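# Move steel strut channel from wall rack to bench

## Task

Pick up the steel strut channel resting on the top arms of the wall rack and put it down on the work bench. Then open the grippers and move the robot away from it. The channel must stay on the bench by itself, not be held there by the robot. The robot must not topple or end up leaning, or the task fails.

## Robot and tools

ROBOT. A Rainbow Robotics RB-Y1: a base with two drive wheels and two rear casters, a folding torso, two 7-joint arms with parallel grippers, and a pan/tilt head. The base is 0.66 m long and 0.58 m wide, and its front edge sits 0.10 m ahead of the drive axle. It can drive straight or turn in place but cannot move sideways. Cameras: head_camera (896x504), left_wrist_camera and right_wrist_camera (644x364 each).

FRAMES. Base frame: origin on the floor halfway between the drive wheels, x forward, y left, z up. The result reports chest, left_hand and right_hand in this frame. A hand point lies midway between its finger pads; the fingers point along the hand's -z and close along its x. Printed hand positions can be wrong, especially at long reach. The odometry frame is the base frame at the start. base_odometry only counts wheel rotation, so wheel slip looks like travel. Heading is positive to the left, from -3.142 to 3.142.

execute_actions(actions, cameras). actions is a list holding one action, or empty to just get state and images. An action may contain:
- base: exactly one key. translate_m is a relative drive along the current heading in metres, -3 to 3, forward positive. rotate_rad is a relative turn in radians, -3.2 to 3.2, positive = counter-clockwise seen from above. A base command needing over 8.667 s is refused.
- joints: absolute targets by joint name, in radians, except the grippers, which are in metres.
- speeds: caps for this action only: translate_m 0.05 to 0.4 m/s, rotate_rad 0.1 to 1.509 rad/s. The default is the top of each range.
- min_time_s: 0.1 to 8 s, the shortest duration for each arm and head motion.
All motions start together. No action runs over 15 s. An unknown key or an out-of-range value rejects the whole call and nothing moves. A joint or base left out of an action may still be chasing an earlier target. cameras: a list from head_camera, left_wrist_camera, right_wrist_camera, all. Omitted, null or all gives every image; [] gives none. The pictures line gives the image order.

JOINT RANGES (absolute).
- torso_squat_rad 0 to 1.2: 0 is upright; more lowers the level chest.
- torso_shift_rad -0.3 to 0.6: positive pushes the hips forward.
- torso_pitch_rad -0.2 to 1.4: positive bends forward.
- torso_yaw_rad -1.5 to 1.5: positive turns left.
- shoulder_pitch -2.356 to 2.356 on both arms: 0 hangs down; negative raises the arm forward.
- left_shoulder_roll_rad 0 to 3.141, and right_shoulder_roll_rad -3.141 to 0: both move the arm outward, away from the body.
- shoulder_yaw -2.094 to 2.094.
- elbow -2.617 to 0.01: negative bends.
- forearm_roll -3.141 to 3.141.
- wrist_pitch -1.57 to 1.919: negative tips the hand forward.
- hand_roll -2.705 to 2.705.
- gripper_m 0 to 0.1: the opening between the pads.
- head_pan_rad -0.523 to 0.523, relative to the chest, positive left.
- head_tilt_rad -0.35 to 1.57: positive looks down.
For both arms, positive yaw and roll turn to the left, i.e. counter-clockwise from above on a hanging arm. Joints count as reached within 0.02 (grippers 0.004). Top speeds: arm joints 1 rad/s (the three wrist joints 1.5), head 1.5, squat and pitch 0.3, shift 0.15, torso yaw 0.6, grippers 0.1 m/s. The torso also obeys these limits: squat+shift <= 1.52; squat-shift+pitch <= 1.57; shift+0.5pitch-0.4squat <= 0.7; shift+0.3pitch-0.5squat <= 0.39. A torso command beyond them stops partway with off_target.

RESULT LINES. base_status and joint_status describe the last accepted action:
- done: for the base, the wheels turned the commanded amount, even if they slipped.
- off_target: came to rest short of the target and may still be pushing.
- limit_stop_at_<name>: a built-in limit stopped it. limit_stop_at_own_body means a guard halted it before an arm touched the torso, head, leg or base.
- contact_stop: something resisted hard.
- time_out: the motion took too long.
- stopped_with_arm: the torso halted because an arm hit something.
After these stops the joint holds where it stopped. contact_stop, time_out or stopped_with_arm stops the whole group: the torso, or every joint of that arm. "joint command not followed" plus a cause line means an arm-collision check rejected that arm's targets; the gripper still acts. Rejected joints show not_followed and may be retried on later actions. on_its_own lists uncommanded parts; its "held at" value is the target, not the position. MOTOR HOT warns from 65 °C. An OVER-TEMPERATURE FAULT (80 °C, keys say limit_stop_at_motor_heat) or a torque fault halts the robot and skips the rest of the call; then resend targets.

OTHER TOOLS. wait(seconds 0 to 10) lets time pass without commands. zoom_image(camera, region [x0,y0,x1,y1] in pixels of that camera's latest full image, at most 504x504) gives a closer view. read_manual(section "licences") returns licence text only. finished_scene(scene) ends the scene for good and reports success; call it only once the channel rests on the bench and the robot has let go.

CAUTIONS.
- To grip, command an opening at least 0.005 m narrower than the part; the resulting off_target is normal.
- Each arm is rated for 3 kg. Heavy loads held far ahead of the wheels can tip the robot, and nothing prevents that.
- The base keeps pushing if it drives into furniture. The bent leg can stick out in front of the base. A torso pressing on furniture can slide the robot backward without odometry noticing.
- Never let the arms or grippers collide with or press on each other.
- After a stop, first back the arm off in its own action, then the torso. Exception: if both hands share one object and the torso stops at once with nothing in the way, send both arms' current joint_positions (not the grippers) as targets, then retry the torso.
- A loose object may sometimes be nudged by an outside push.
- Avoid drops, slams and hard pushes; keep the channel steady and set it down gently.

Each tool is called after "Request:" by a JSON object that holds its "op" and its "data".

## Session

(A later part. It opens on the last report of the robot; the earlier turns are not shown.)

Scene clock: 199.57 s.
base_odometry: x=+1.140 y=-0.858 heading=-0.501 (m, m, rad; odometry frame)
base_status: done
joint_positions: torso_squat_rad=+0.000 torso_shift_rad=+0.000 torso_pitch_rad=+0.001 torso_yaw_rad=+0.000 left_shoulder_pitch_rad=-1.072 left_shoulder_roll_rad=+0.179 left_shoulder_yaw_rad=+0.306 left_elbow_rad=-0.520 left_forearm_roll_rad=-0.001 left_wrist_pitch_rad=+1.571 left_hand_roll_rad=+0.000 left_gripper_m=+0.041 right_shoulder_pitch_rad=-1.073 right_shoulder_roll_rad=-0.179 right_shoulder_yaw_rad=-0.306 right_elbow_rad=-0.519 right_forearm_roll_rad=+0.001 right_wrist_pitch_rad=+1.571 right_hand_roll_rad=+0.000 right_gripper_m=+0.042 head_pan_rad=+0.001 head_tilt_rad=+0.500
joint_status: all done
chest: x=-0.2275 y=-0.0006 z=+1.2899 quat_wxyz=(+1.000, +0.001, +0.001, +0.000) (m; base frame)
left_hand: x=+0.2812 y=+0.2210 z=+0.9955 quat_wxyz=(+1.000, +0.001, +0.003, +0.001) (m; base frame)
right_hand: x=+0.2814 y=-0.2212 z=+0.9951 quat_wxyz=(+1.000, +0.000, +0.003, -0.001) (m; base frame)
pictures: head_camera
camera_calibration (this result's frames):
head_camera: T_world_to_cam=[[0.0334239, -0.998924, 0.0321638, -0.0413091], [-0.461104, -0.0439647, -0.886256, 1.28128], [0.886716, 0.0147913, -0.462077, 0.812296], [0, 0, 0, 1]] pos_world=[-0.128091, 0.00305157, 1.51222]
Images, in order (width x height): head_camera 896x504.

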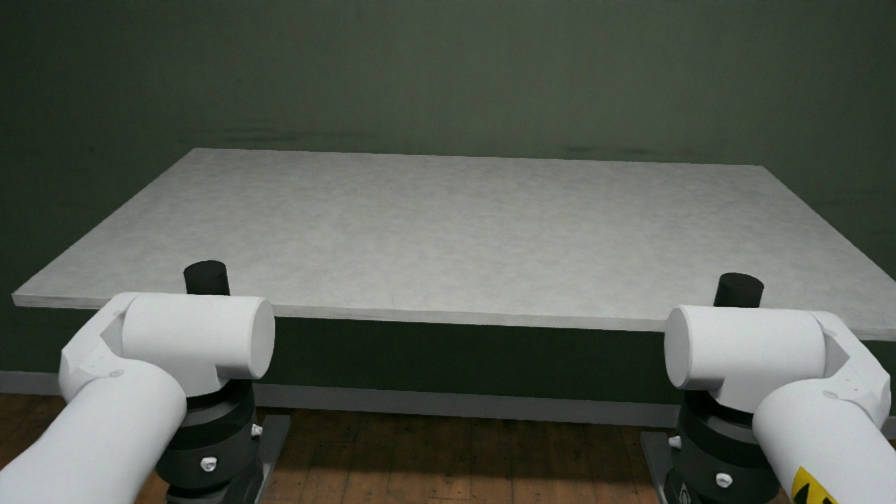

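Request:
{"op": "zoom_image", "data": {"camera": "head_camera", "region": [0, 130, 450, 340]}}

Request:
{"op": "zoom_image", "data": {"camera": "head_camera", "region": [446, 130, 896, 340]}}

Region (0, 130, 450, 340) of head_camera's 896x504 image, scaled by 1.120, with more detail than that image has; it fills the top 235 rows of this view, and the rest is white.

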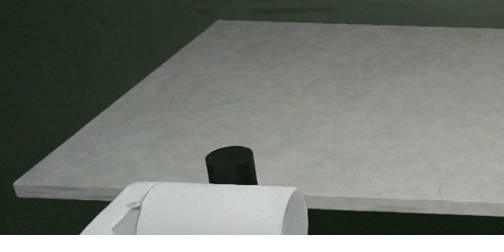

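Region (446, 130, 896, 340) of head_camera's 896x504 image, scaled by 1.120, with more detail than that image has; it fills the top 235 rows of this view, and the rest is white.

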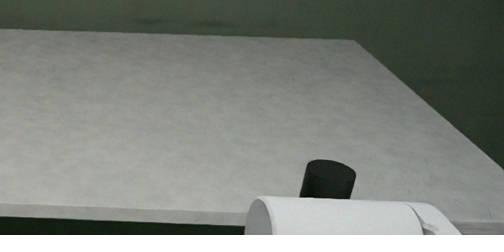

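Request:
{"op": "execute_actions", "data": {"actions": [{"base":{"translate_m":0.42},"joints":{"head_tilt_rad":0.8}}]}}

Scene clock: 223.77 s.
base_odometry: x=+1.508 y=-1.060 heading=-0.501 (m, m, rad; odometry frame)
base_status: done
joint_positions: torso_squat_rad=+0.000 torso_shift_rad=+0.000 torso_pitch_rad=+0.001 torso_yaw_rad=+0.000 left_shoulder_pitch_rad=-1.072 left_shoulder_roll_rad=+0.179 left_shoulder_yaw_rad=+0.306 left_elbow_rad=-0.520 left_forearm_roll_rad=-0.001 left_wrist_pitch_rad=+1.571 left_hand_roll_rad=+0.000 left_gripper_m=+0.041 right_shoulder_pitch_rad=-1.073 right_shoulder_roll_rad=-0.179 right_shoulder_yaw_rad=-0.306 right_elbow_rad=-0.519 right_forearm_roll_rad=+0.001 right_wrist_pitch_rad=+1.571 right_hand_roll_rad=+0.000 right_gripper_m=+0.042 head_pan_rad=+0.001 head_tilt_rad=+0.800
joint_status: all done
chest: x=-0.2275 y=-0.0006 z=+1.2899 quat_wxyz=(+1.000, +0.001, +0.001, +0.000) (m; base frame)
left_hand: x=+0.2812 y=+0.2210 z=+0.9955 quat_wxyz=(+1.000, +0.001, +0.003, +0.001) (m; base frame)
right_hand: x=+0.2814 y=-0.2212 z=+0.9951 quat_wxyz=(+1.000, +0.000, +0.003, -0.001) (m; base frame)
pictures: head_camera, left_wrist_camera, right_wrist_camera
camera_calibration (this result's frames):
head_camera: T_world_to_cam=[[0.0418451, -0.998902, 0.0210777, -0.0230624], [-0.702406, -0.0444143, -0.71039, 0.969715], [0.710546, 0.0149212, -0.703493, 1.13584], [0, 0, 0, 1]] pos_world=[-0.124965, 0.00308408, 1.48841]
left_wrist_camera: T_world_to_cam=[[0.999298, 0.0142344, -0.0346642, -0.253223], [0.0338529, -0.739588, 0.672208, -0.488331], [-0.0160688, -0.672909, -0.739551, 0.976602], [0, 0, 0, 1]] pos_world=[0.285269, 0.299605, 1.04173]
right_wrist_camera: T_world_to_cam=[[-0.999089, 0.0302971, 0.0300388, 0.260022], [0.042437, 0.778281, 0.626481, -0.430617], [-0.00439803, 0.627185, -0.778858, 1.00101], [0, 0, 0, 1]] pos_world=[0.282461, -0.300556, 1.04161]
Images, in order (width x height): head_camera 896x504, left_wrist_camera 644x364, right_wrist_camera 644x364.

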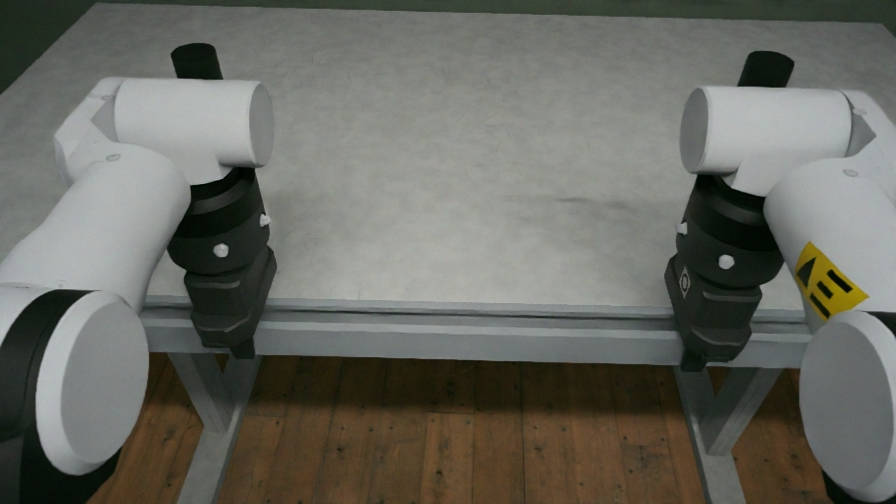

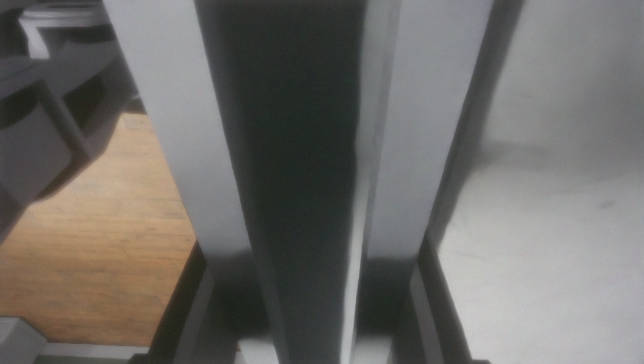

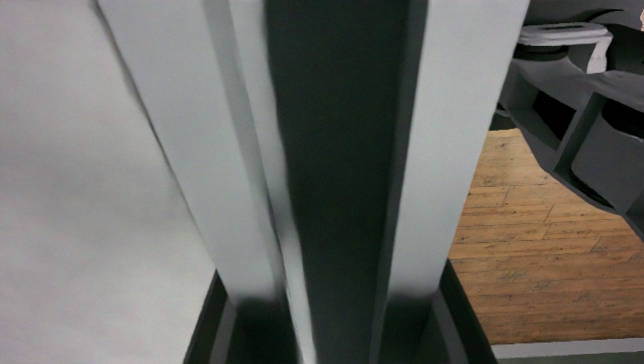

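Request:
{"op": "execute_actions", "data": {"actions": [{"base":{"translate_m":0.33},"joints":{"torso_pitch_rad":-0.06,"head_tilt_rad":0.9},"speeds":{"translate_m":0.15}}]}}

Scene clock: 237.03 s.
base_odometry: x=+1.798 y=-1.218 heading=-0.501 (m, m, rad; odometry frame)
base_status: done
joint_positions: torso_squat_rad=+0.000 torso_shift_rad=+0.000 torso_pitch_rad=-0.058 torso_yaw_rad=+0.000 left_shoulder_pitch_rad=-1.072 left_shoulder_roll_rad=+0.179 left_shoulder_yaw_rad=+0.306 left_elbow_rad=-0.519 left_forearm_roll_rad=-0.001 left_wrist_pitch_rad=+1.571 left_hand_roll_rad=+0.000 left_gripper_m=+0.041 right_shoulder_pitch_rad=-1.073 right_shoulder_roll_rad=-0.179 right_shoulder_yaw_rad=-0.306 right_elbow_rad=-0.519 right_forearm_roll_rad=+0.001 right_wrist_pitch_rad=+1.571 right_hand_roll_rad=+0.000 right_gripper_m=+0.042 head_pan_rad=+0.001 head_tilt_rad=+0.900
joint_status: all done
chest: x=-0.2459 y=-0.0006 z=+1.2894 quat_wxyz=(+1.000, +0.001, -0.029, +0.000) (m; base frame)
left_hand: x=+0.2794 y=+0.2210 z=+1.0256 quat_wxyz=(+1.000, +0.001, -0.027, +0.001) (m; base frame)
right_hand: x=+0.2796 y=-0.2212 z=+1.0252 quat_wxyz=(+1.000, +0.000, -0.027, -0.001) (m; base frame)
pictures: head_camera, left_wrist_camera, right_wrist_camera
camera_calibration (this result's frames):
head_camera: T_world_to_cam=[[0.04277, -0.998895, 0.0194588, -0.019172], [-0.730646, -0.0445562, -0.681301, 0.898714], [0.681415, 0.0149217, -0.731745, 1.19294], [0, 0, 0, 1]] pos_world=[-0.155427, 0.00309171, 1.4856]
left_wrist_camera: T_world_to_cam=[[0.999599, 0.0142363, 0.0244622, -0.311011], [-0.0059373, -0.739588, 0.673034, -0.498261], [0.0276734, -0.67291, -0.739207, 0.986293], [0, 0, 0, 1]] pos_world=[0.280634, 0.299605, 1.07203]
right_wrist_camera: T_world_to_cam=[[-0.999115, 0.0303351, -0.0291305, 0.317933], [0.00532296, 0.778279, 0.627896, -0.4405], [0.0417189, 0.627185, -0.777752, 1.01049], [0, 0, 0, 1]] pos_world=[0.27784, -0.300575, 1.07176]
Images, in order (width x height): head_camera 896x504, left_wrist_camera 644x364, right_wrist_camera 644x364.

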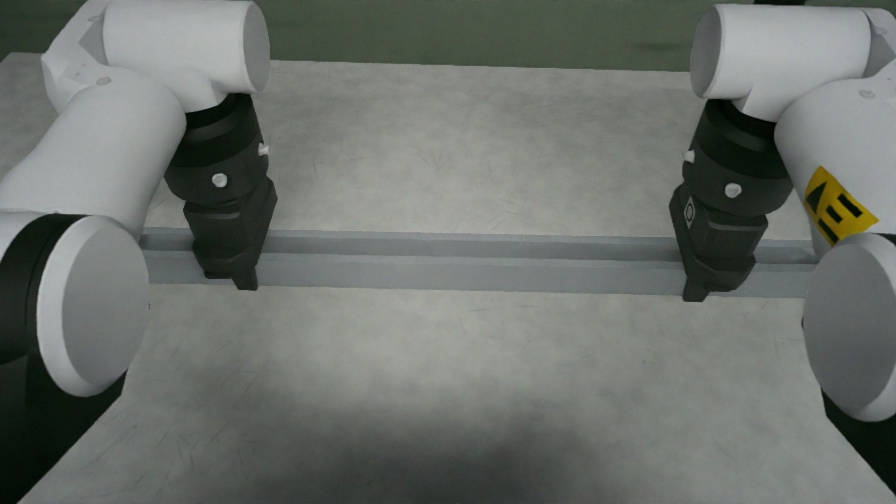

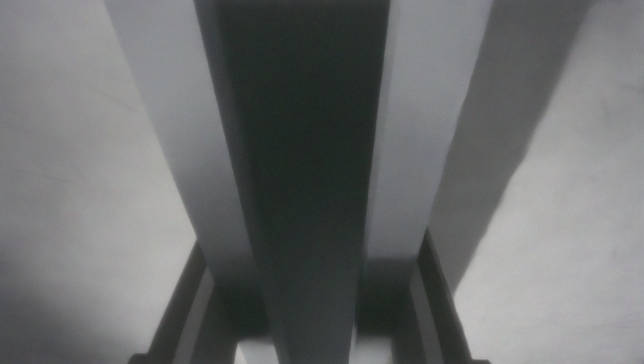

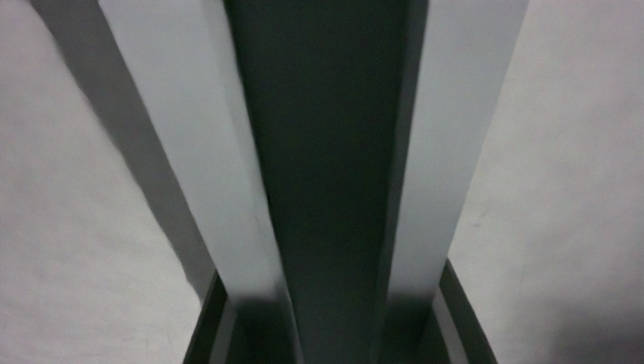

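Request:
{"op": "execute_actions", "data": {"actions": [{"joints":{"torso_pitch_rad":0.0,"torso_squat_rad":0.15}}], "cameras": ["head_camera"]}}

Scene clock: 253.73 s.
base_odometry: x=+1.798 y=-1.218 heading=-0.501 (m, m, rad; odometry frame)
base_status: not commanded
joint_positions: torso_squat_rad=+0.150 torso_shift_rad=+0.000 torso_pitch_rad=+0.001 torso_yaw_rad=+0.000 left_shoulder_pitch_rad=-1.078 left_shoulder_roll_rad=+0.180 left_shoulder_yaw_rad=+0.306 left_elbow_rad=-0.522 left_forearm_roll_rad=-0.001 left_wrist_pitch_rad=+1.572 left_hand_roll_rad=+0.000 left_gripper_m=+0.041 right_shoulder_pitch_rad=-1.071 right_shoulder_roll_rad=-0.178 right_shoulder_yaw_rad=-0.306 right_elbow_rad=-0.519 right_forearm_roll_rad=+0.001 right_wrist_pitch_rad=+1.570 right_hand_roll_rad=+0.000 right_gripper_m=+0.042 head_pan_rad=+0.001 head_tilt_rad=+0.900
joint_status: all done
chest: x=-0.2280 y=-0.0010 z=+1.2821 quat_wxyz=(+1.000, +0.001, +0.000, +0.000) (m; base frame)
left_hand: x=+0.2834 y=+0.2207 z=+0.9914 quat_wxyz=(+1.000, +0.002, -0.001, +0.001) (m; base frame)
right_hand: x=+0.2804 y=-0.2213 z=+0.9862 quat_wxyz=(+1.000, +0.001, +0.004, -0.001) (m; base frame)
pictures: head_camera
camera_calibration (this result's frames):
head_camera: T_world_to_cam=[[0.0438988, -0.998906, 0.016131, -0.0156589], [-0.7695, -0.0441058, -0.637122, 0.841323], [0.637136, 0.0155561, -0.770594, 1.21507], [0, 0, 0, 1]] pos_world=[-0.12608, 0.00256369, 1.4726]
Images, in order (width x height): head_camera 896x504.

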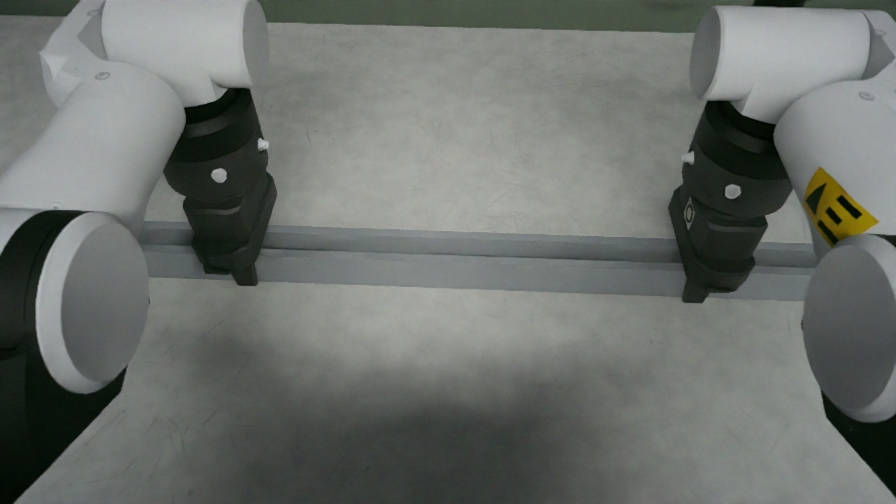

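Request:
{"op": "execute_actions", "data": {"actions": [{"joints":{"torso_squat_rad":0.19}}], "cameras": ["left_wrist_camera","right_wrist_camera"]}}

Scene clock: 260.07 s.
base_odometry: x=+1.798 y=-1.218 heading=-0.501 (m, m, rad; odometry frame)
base_status: not commanded
joint_positions: torso_squat_rad=+0.190 torso_shift_rad=-0.001 torso_pitch_rad=-0.002 torso_yaw_rad=+0.000 left_shoulder_pitch_rad=-1.080 left_shoulder_roll_rad=+0.181 left_shoulder_yaw_rad=+0.306 left_elbow_rad=-0.523 left_forearm_roll_rad=-0.001 left_wrist_pitch_rad=+1.572 left_hand_roll_rad=+0.000 left_gripper_m=+0.041 right_shoulder_pitch_rad=-1.074 right_shoulder_roll_rad=-0.179 right_shoulder_yaw_rad=-0.306 right_elbow_rad=-0.520 right_forearm_roll_rad=+0.001 right_wrist_pitch_rad=+1.571 right_hand_roll_rad=+0.000 right_gripper_m=+0.042 head_pan_rad=+0.001 head_tilt_rad=+0.900
joint_status: all done
chest: x=-0.2293 y=-0.0010 z=+1.2773 quat_wxyz=(+1.000, +0.001, -0.001, +0.000) (m; base frame)
left_hand: x=+0.2841 y=+0.2207 z=+0.9896 quat_wxyz=(+1.000, +0.002, -0.004, +0.001) (m; base frame)
right_hand: x=+0.2813 y=-0.2213 z=+0.9847 quat_wxyz=(+1.000, +0.000, +0.000, -0.001) (m; base frame)
pictures: left_wrist_camera, right_wrist_camera
camera_calibration (this result's frames):
left_wrist_camera: T_world_to_cam=[[0.9997, 0.0130887, -0.0207041, -0.2699], [0.023601, -0.740912, 0.671187, -0.480463], [-0.00655496, -0.671474, -0.740999, 0.970471], [0, 0, 0, 1]] pos_world=[0.287519, 0.299198, 1.03601]
right_wrist_camera: T_world_to_cam=[[-0.999242, 0.0302034, 0.0245725, 0.26561], [0.0389362, 0.777878, 0.627208, -0.423872], [-0.000170613, 0.627689, -0.778464, 0.99155], [0, 0, 0, 1]] pos_world=[0.282082, -0.300686, 1.03122]
Images, in order (width x height): left_wrist_camera 644x364, right_wrist_camera 644x364.

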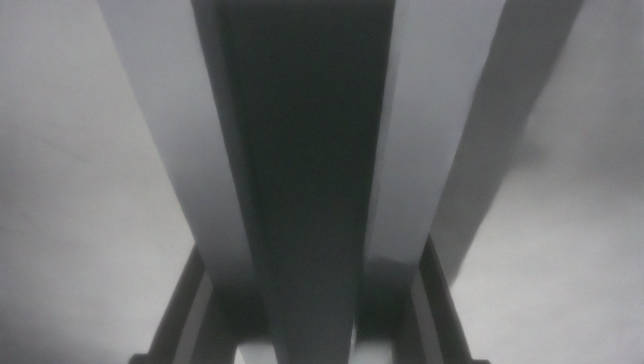

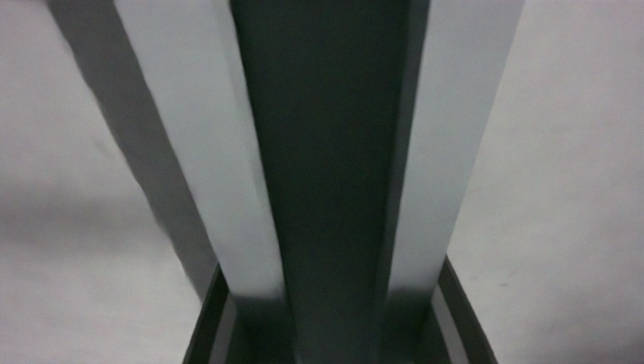

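Request:
{"op": "execute_actions", "data": {"actions": [{"joints":{"torso_squat_rad":0.215}}], "cameras": ["head_camera"]}}

Scene clock: 264.80 s.
base_odometry: x=+1.798 y=-1.218 heading=-0.501 (m, m, rad; odometry frame)
base_status: not commanded
joint_positions: torso_squat_rad=+0.215 torso_shift_rad=-0.002 torso_pitch_rad=-0.003 torso_yaw_rad=+0.000 left_shoulder_pitch_rad=-1.082 left_shoulder_roll_rad=+0.181 left_shoulder_yaw_rad=+0.306 left_elbow_rad=-0.524 left_forearm_roll_rad=-0.001 left_wrist_pitch_rad=+1.572 left_hand_roll_rad=+0.000 left_gripper_m=+0.041 right_shoulder_pitch_rad=-1.077 right_shoulder_roll_rad=-0.180 right_shoulder_yaw_rad=-0.306 right_elbow_rad=-0.522 right_forearm_roll_rad=+0.001 right_wrist_pitch_rad=+1.571 right_hand_roll_rad=+0.000 right_gripper_m=+0.042 head_pan_rad=+0.001 head_tilt_rad=+0.900
joint_status: all done
chest: x=-0.2302 y=-0.0009 z=+1.2738 quat_wxyz=(+1.000, +0.001, -0.002, +0.000) (m; base frame)
left_hand: x=+0.2845 y=+0.2206 z=+0.9879 quat_wxyz=(+1.000, +0.002, -0.006, +0.000) (m; base frame)
right_hand: x=+0.2820 y=-0.2213 z=+0.9836 quat_wxyz=(+1.000, +0.000, -0.002, +0.000) (m; base frame)
pictures: head_camera
camera_calibration (this result's frames):
head_camera: T_world_to_cam=[[0.0438057, -0.998904, 0.0164878, -0.0158325], [-0.767072, -0.0442034, -0.640037, 0.83859], [0.640064, 0.0153899, -0.768167, 1.20766], [0, 0, 0, 1]] pos_world=[-0.129027, 0.00266758, 1.46467]
Images, in order (width x height): head_camera 896x504.

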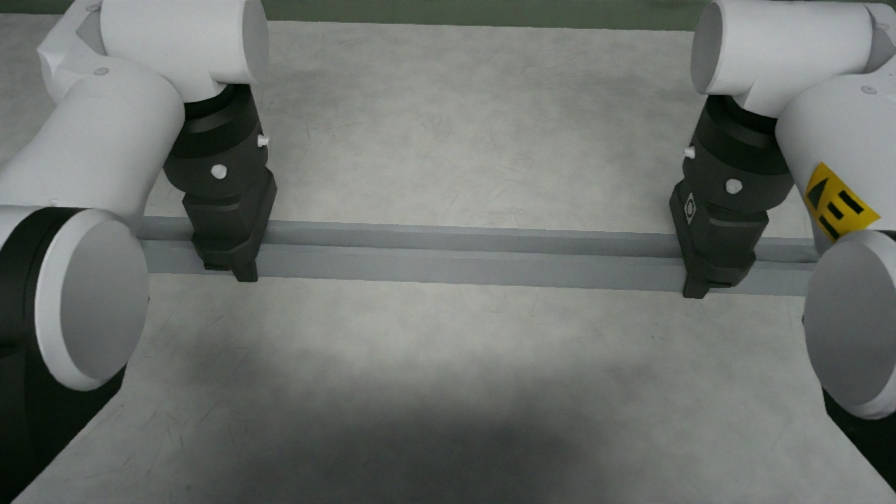

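Both arms are unloaded, so the strut is resting on the desk. Releasing.

Request:
{"op": "execute_actions", "data": {"actions": [{"joints":{"left_gripper_m":0.09,"right_gripper_m":0.09}}], "cameras": ["head_camera"]}}

Scene clock: 268.13 s.
base_odometry: x=+1.798 y=-1.218 heading=-0.501 (m, m, rad; odometry frame)
base_status: not commanded
joint_positions: torso_squat_rad=+0.215 torso_shift_rad=-0.001 torso_pitch_rad=-0.003 torso_yaw_rad=+0.000 left_shoulder_pitch_rad=-1.083 left_shoulder_roll_rad=+0.181 left_shoulder_yaw_rad=+0.306 left_elbow_rad=-0.525 left_forearm_roll_rad=+0.000 left_wrist_pitch_rad=+1.571 left_hand_roll_rad=+0.000 left_gripper_m=+0.089 right_shoulder_pitch_rad=-1.078 right_shoulder_roll_rad=-0.179 right_shoulder_yaw_rad=-0.306 right_elbow_rad=-0.522 right_forearm_roll_rad=+0.000 right_wrist_pitch_rad=+1.571 right_hand_roll_rad=+0.000 right_gripper_m=+0.090 head_pan_rad=+0.001 head_tilt_rad=+0.900
joint_status: all done
chest: x=-0.2297 y=-0.0009 z=+1.2738 quat_wxyz=(+1.000, +0.001, -0.001, +0.000) (m; base frame)
left_hand: x=+0.2855 y=+0.2200 z=+0.9883 quat_wxyz=(+1.000, +0.001, -0.007, +0.000) (m; base frame)
right_hand: x=+0.2828 y=-0.2206 z=+0.9839 quat_wxyz=(+1.000, +0.001, -0.003, +0.000) (m; base frame)
pictures: head_camera
camera_calibration (this result's frames):
head_camera: T_world_to_cam=[[0.0437901, -0.998903, 0.016569, -0.0158898], [-0.767434, -0.0442521, -0.639599, 0.838296], [0.639631, 0.0152925, -0.76853, 1.20774], [0, 0, 0, 1]] pos_world=[-0.128479, 0.00275451, 1.46462]
Images, in order (width x height): head_camera 896x504.

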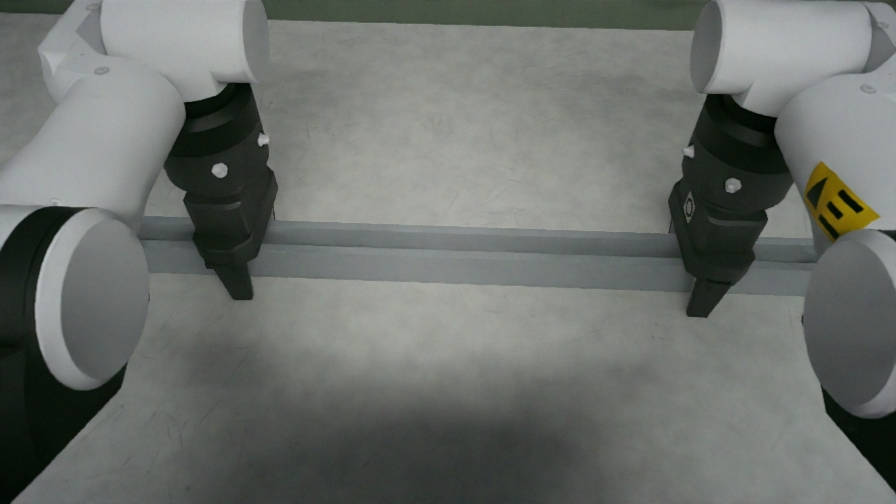

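Request:
{"op": "execute_actions", "data": {"actions": [{"joints":{"torso_squat_rad":0.0,"torso_pitch_rad":-0.14}}], "cameras": ["head_camera","left_wrist_camera"]}}

Scene clock: 273.10 s.
base_odometry: x=+1.798 y=-1.218 heading=-0.501 (m, m, rad; odometry frame)
base_status: not commanded
joint_positions: torso_squat_rad=+0.000 torso_shift_rad=+0.000 torso_pitch_rad=-0.140 torso_yaw_rad=+0.000 left_shoulder_pitch_rad=-1.076 left_shoulder_roll_rad=+0.178 left_shoulder_yaw_rad=+0.306 left_elbow_rad=-0.521 left_forearm_roll_rad=+0.000 left_wrist_pitch_rad=+1.571 left_hand_roll_rad=+0.000 left_gripper_m=+0.090 right_shoulder_pitch_rad=-1.076 right_shoulder_roll_rad=-0.178 right_shoulder_yaw_rad=-0.306 right_elbow_rad=-0.521 right_forearm_roll_rad=+0.000 right_wrist_pitch_rad=+1.571 right_hand_roll_rad=+0.000 right_gripper_m=+0.090 head_pan_rad=+0.001 head_tilt_rad=+0.900
joint_status: all done
chest: x=-0.2715 y=-0.0007 z=+1.2869 quat_wxyz=(+0.998, +0.001, -0.070, +0.000) (m; base frame)
left_hand: x=+0.2750 y=+0.2200 z=+1.0695 quat_wxyz=(+0.998, +0.001, -0.070, +0.000) (m; base frame)
right_hand: x=+0.2751 y=-0.2203 z=+1.0688 quat_wxyz=(+0.998, +0.001, -0.070, +0.000) (m; base frame)
pictures: head_camera, left_wrist_camera
camera_calibration (this result's frames):
head_camera: T_world_to_cam=[[0.0410088, -0.9989, 0.0227592, -0.0228191], [-0.672592, -0.0444428, -0.738678, 0.967883], [0.738877, 0.0149846, -0.673674, 1.14945], [0, 0, 0, 1]] pos_world=[-0.197373, 0.00299744, 1.48983]
left_wrist_camera: T_world_to_cam=[[0.993714, 0.0124868, 0.111248, -0.398503], [-0.0657202, -0.739414, 0.670035, -0.508909], [0.090625, -0.673135, -0.733946, 0.995259], [0, 0, 0, 1]] pos_world=[0.272357, 0.298625, 1.11579]
Images, in order (width x height): head_camera 896x504, left_wrist_camera 644x364.

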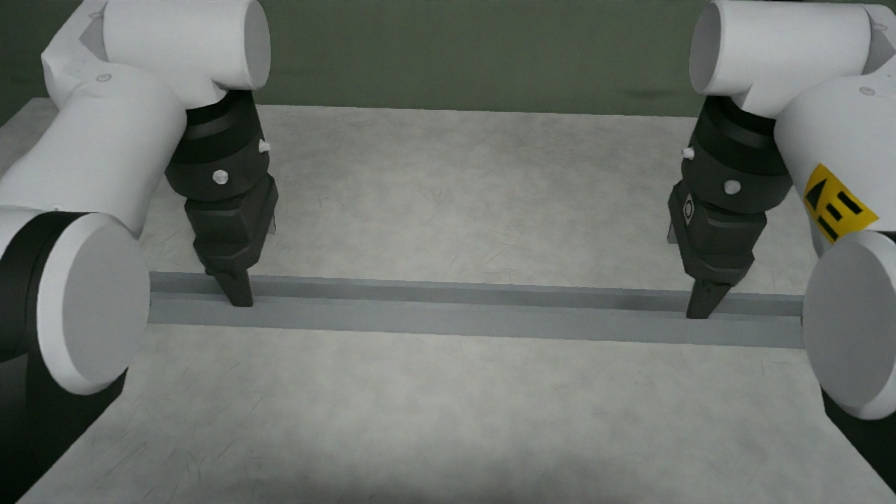

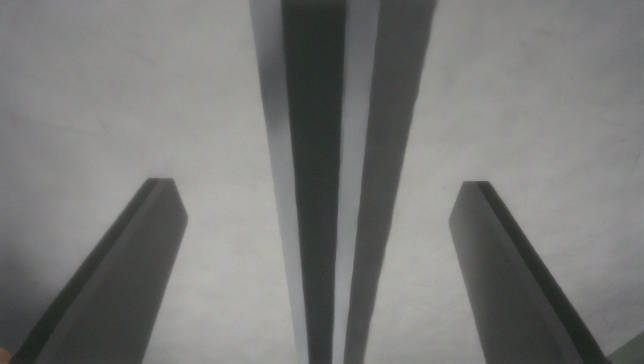

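Request:
{"op": "execute_actions", "data": {"actions": [{"base":{"translate_m":-0.8}}], "cameras": ["head_camera"]}}

Scene clock: 284.67 s.
base_odometry: x=+1.096 y=-0.834 heading=-0.502 (m, m, rad; odometry frame)
base_status: done
joint_positions: torso_squat_rad=+0.000 torso_shift_rad=+0.000 torso_pitch_rad=-0.140 torso_yaw_rad=+0.000 left_shoulder_pitch_rad=-1.076 left_shoulder_roll_rad=+0.178 left_shoulder_yaw_rad=+0.306 left_elbow_rad=-0.521 left_forearm_roll_rad=+0.000 left_wrist_pitch_rad=+1.571 left_hand_roll_rad=+0.000 left_gripper_m=+0.090 right_shoulder_pitch_rad=-1.076 right_shoulder_roll_rad=-0.178 right_shoulder_yaw_rad=-0.306 right_elbow_rad=-0.521 right_forearm_roll_rad=+0.000 right_wrist_pitch_rad=+1.571 right_hand_roll_rad=+0.000 right_gripper_m=+0.090 head_pan_rad=+0.001 head_tilt_rad=+0.900
joint_status: not commanded
chest: x=-0.2715 y=-0.0007 z=+1.2869 quat_wxyz=(+0.998, +0.001, -0.070, +0.000) (m; base frame)
left_hand: x=+0.2749 y=+0.2200 z=+1.0692 quat_wxyz=(+0.998, +0.001, -0.070, +0.000) (m; base frame)
right_hand: x=+0.2751 y=-0.2203 z=+1.0687 quat_wxyz=(+0.998, +0.001, -0.070, +0.000) (m; base frame)
pictures: head_camera
camera_calibration (this result's frames):
head_camera: T_world_to_cam=[[0.0410073, -0.998899, 0.0227736, -0.02283], [-0.672594, -0.0444524, -0.738676, 0.967903], [0.738875, 0.0149737, -0.673676, 1.14942], [0, 0, 0, 1]] pos_world=[-0.197339, 0.00300961, 1.48983]
Images, in order (width x height): head_camera 896x504.

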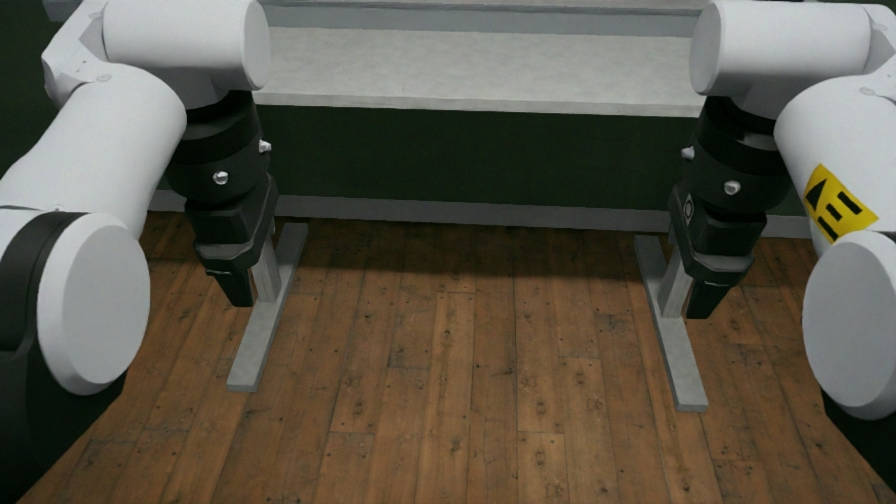

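Next I'll straighten the torso (so the robot doesn't end tilted), lower the arms and check the strut.

Request:
{"op": "execute_actions", "data": {"actions": [{"joints":{"torso_pitch_rad":0.0,"head_tilt_rad":0.45,"left_shoulder_pitch_rad":-0.3,"right_shoulder_pitch_rad":-0.3,"left_wrist_pitch_rad":0.6,"right_wrist_pitch_rad":0.6}}], "cameras": ["head_camera"]}}

Scene clock: 289.40 s.
base_odometry: x=+1.096 y=-0.834 heading=-0.502 (m, m, rad; odometry frame)
base_status: not commanded
joint_positions: torso_squat_rad=+0.000 torso_shift_rad=+0.000 torso_pitch_rad=+0.000 torso_yaw_rad=+0.000 left_shoulder_pitch_rad=-0.300 left_shoulder_roll_rad=+0.178 left_shoulder_yaw_rad=+0.306 left_elbow_rad=-0.521 left_forearm_roll_rad=+0.000 left_wrist_pitch_rad=+0.600 left_hand_roll_rad=+0.000 left_gripper_m=+0.090 right_shoulder_pitch_rad=-0.300 right_shoulder_roll_rad=-0.178 right_shoulder_yaw_rad=-0.306 right_elbow_rad=-0.521 right_forearm_roll_rad=+0.000 right_wrist_pitch_rad=+0.600 right_hand_roll_rad=+0.000 right_gripper_m=+0.090 head_pan_rad=+0.001 head_tilt_rad=+0.450
joint_status: all done
chest: x=-0.2283 y=-0.0007 z=+1.2899 quat_wxyz=(+1.000, +0.001, +0.000, +0.000) (m; base frame)
left_hand: x=+0.0927 y=+0.3634 z=+0.7058 quat_wxyz=(+0.985, +0.061, -0.117, +0.115) (m; base frame)
right_hand: x=+0.0929 y=-0.3629 z=+0.7048 quat_wxyz=(+0.985, -0.060, -0.117, -0.114) (m; base frame)
pictures: head_camera
camera_calibration (this result's frames):
head_camera: T_world_to_cam=[[0.0316641, -0.998931, 0.0336671, -0.0439592], [-0.41533, -0.0437884, -0.908616, 1.32359], [0.909119, 0.0147875, -0.416273, 0.749577], [0, 0, 0, 1]] pos_world=[-0.130335, 0.00296136, 1.51615]
Images, in order (width x height): head_camera 896x504.

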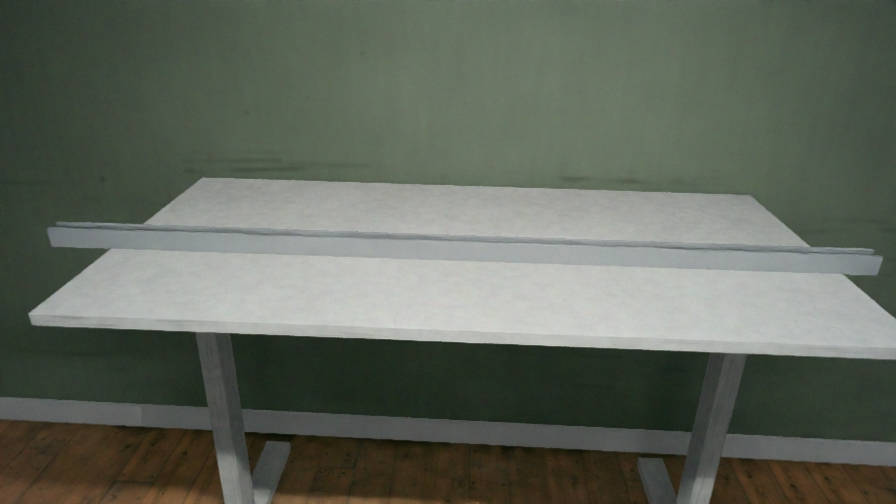

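Request:
{"op": "finished_scene", "data": {"scene": 2}}

The scene is finished: the task was done.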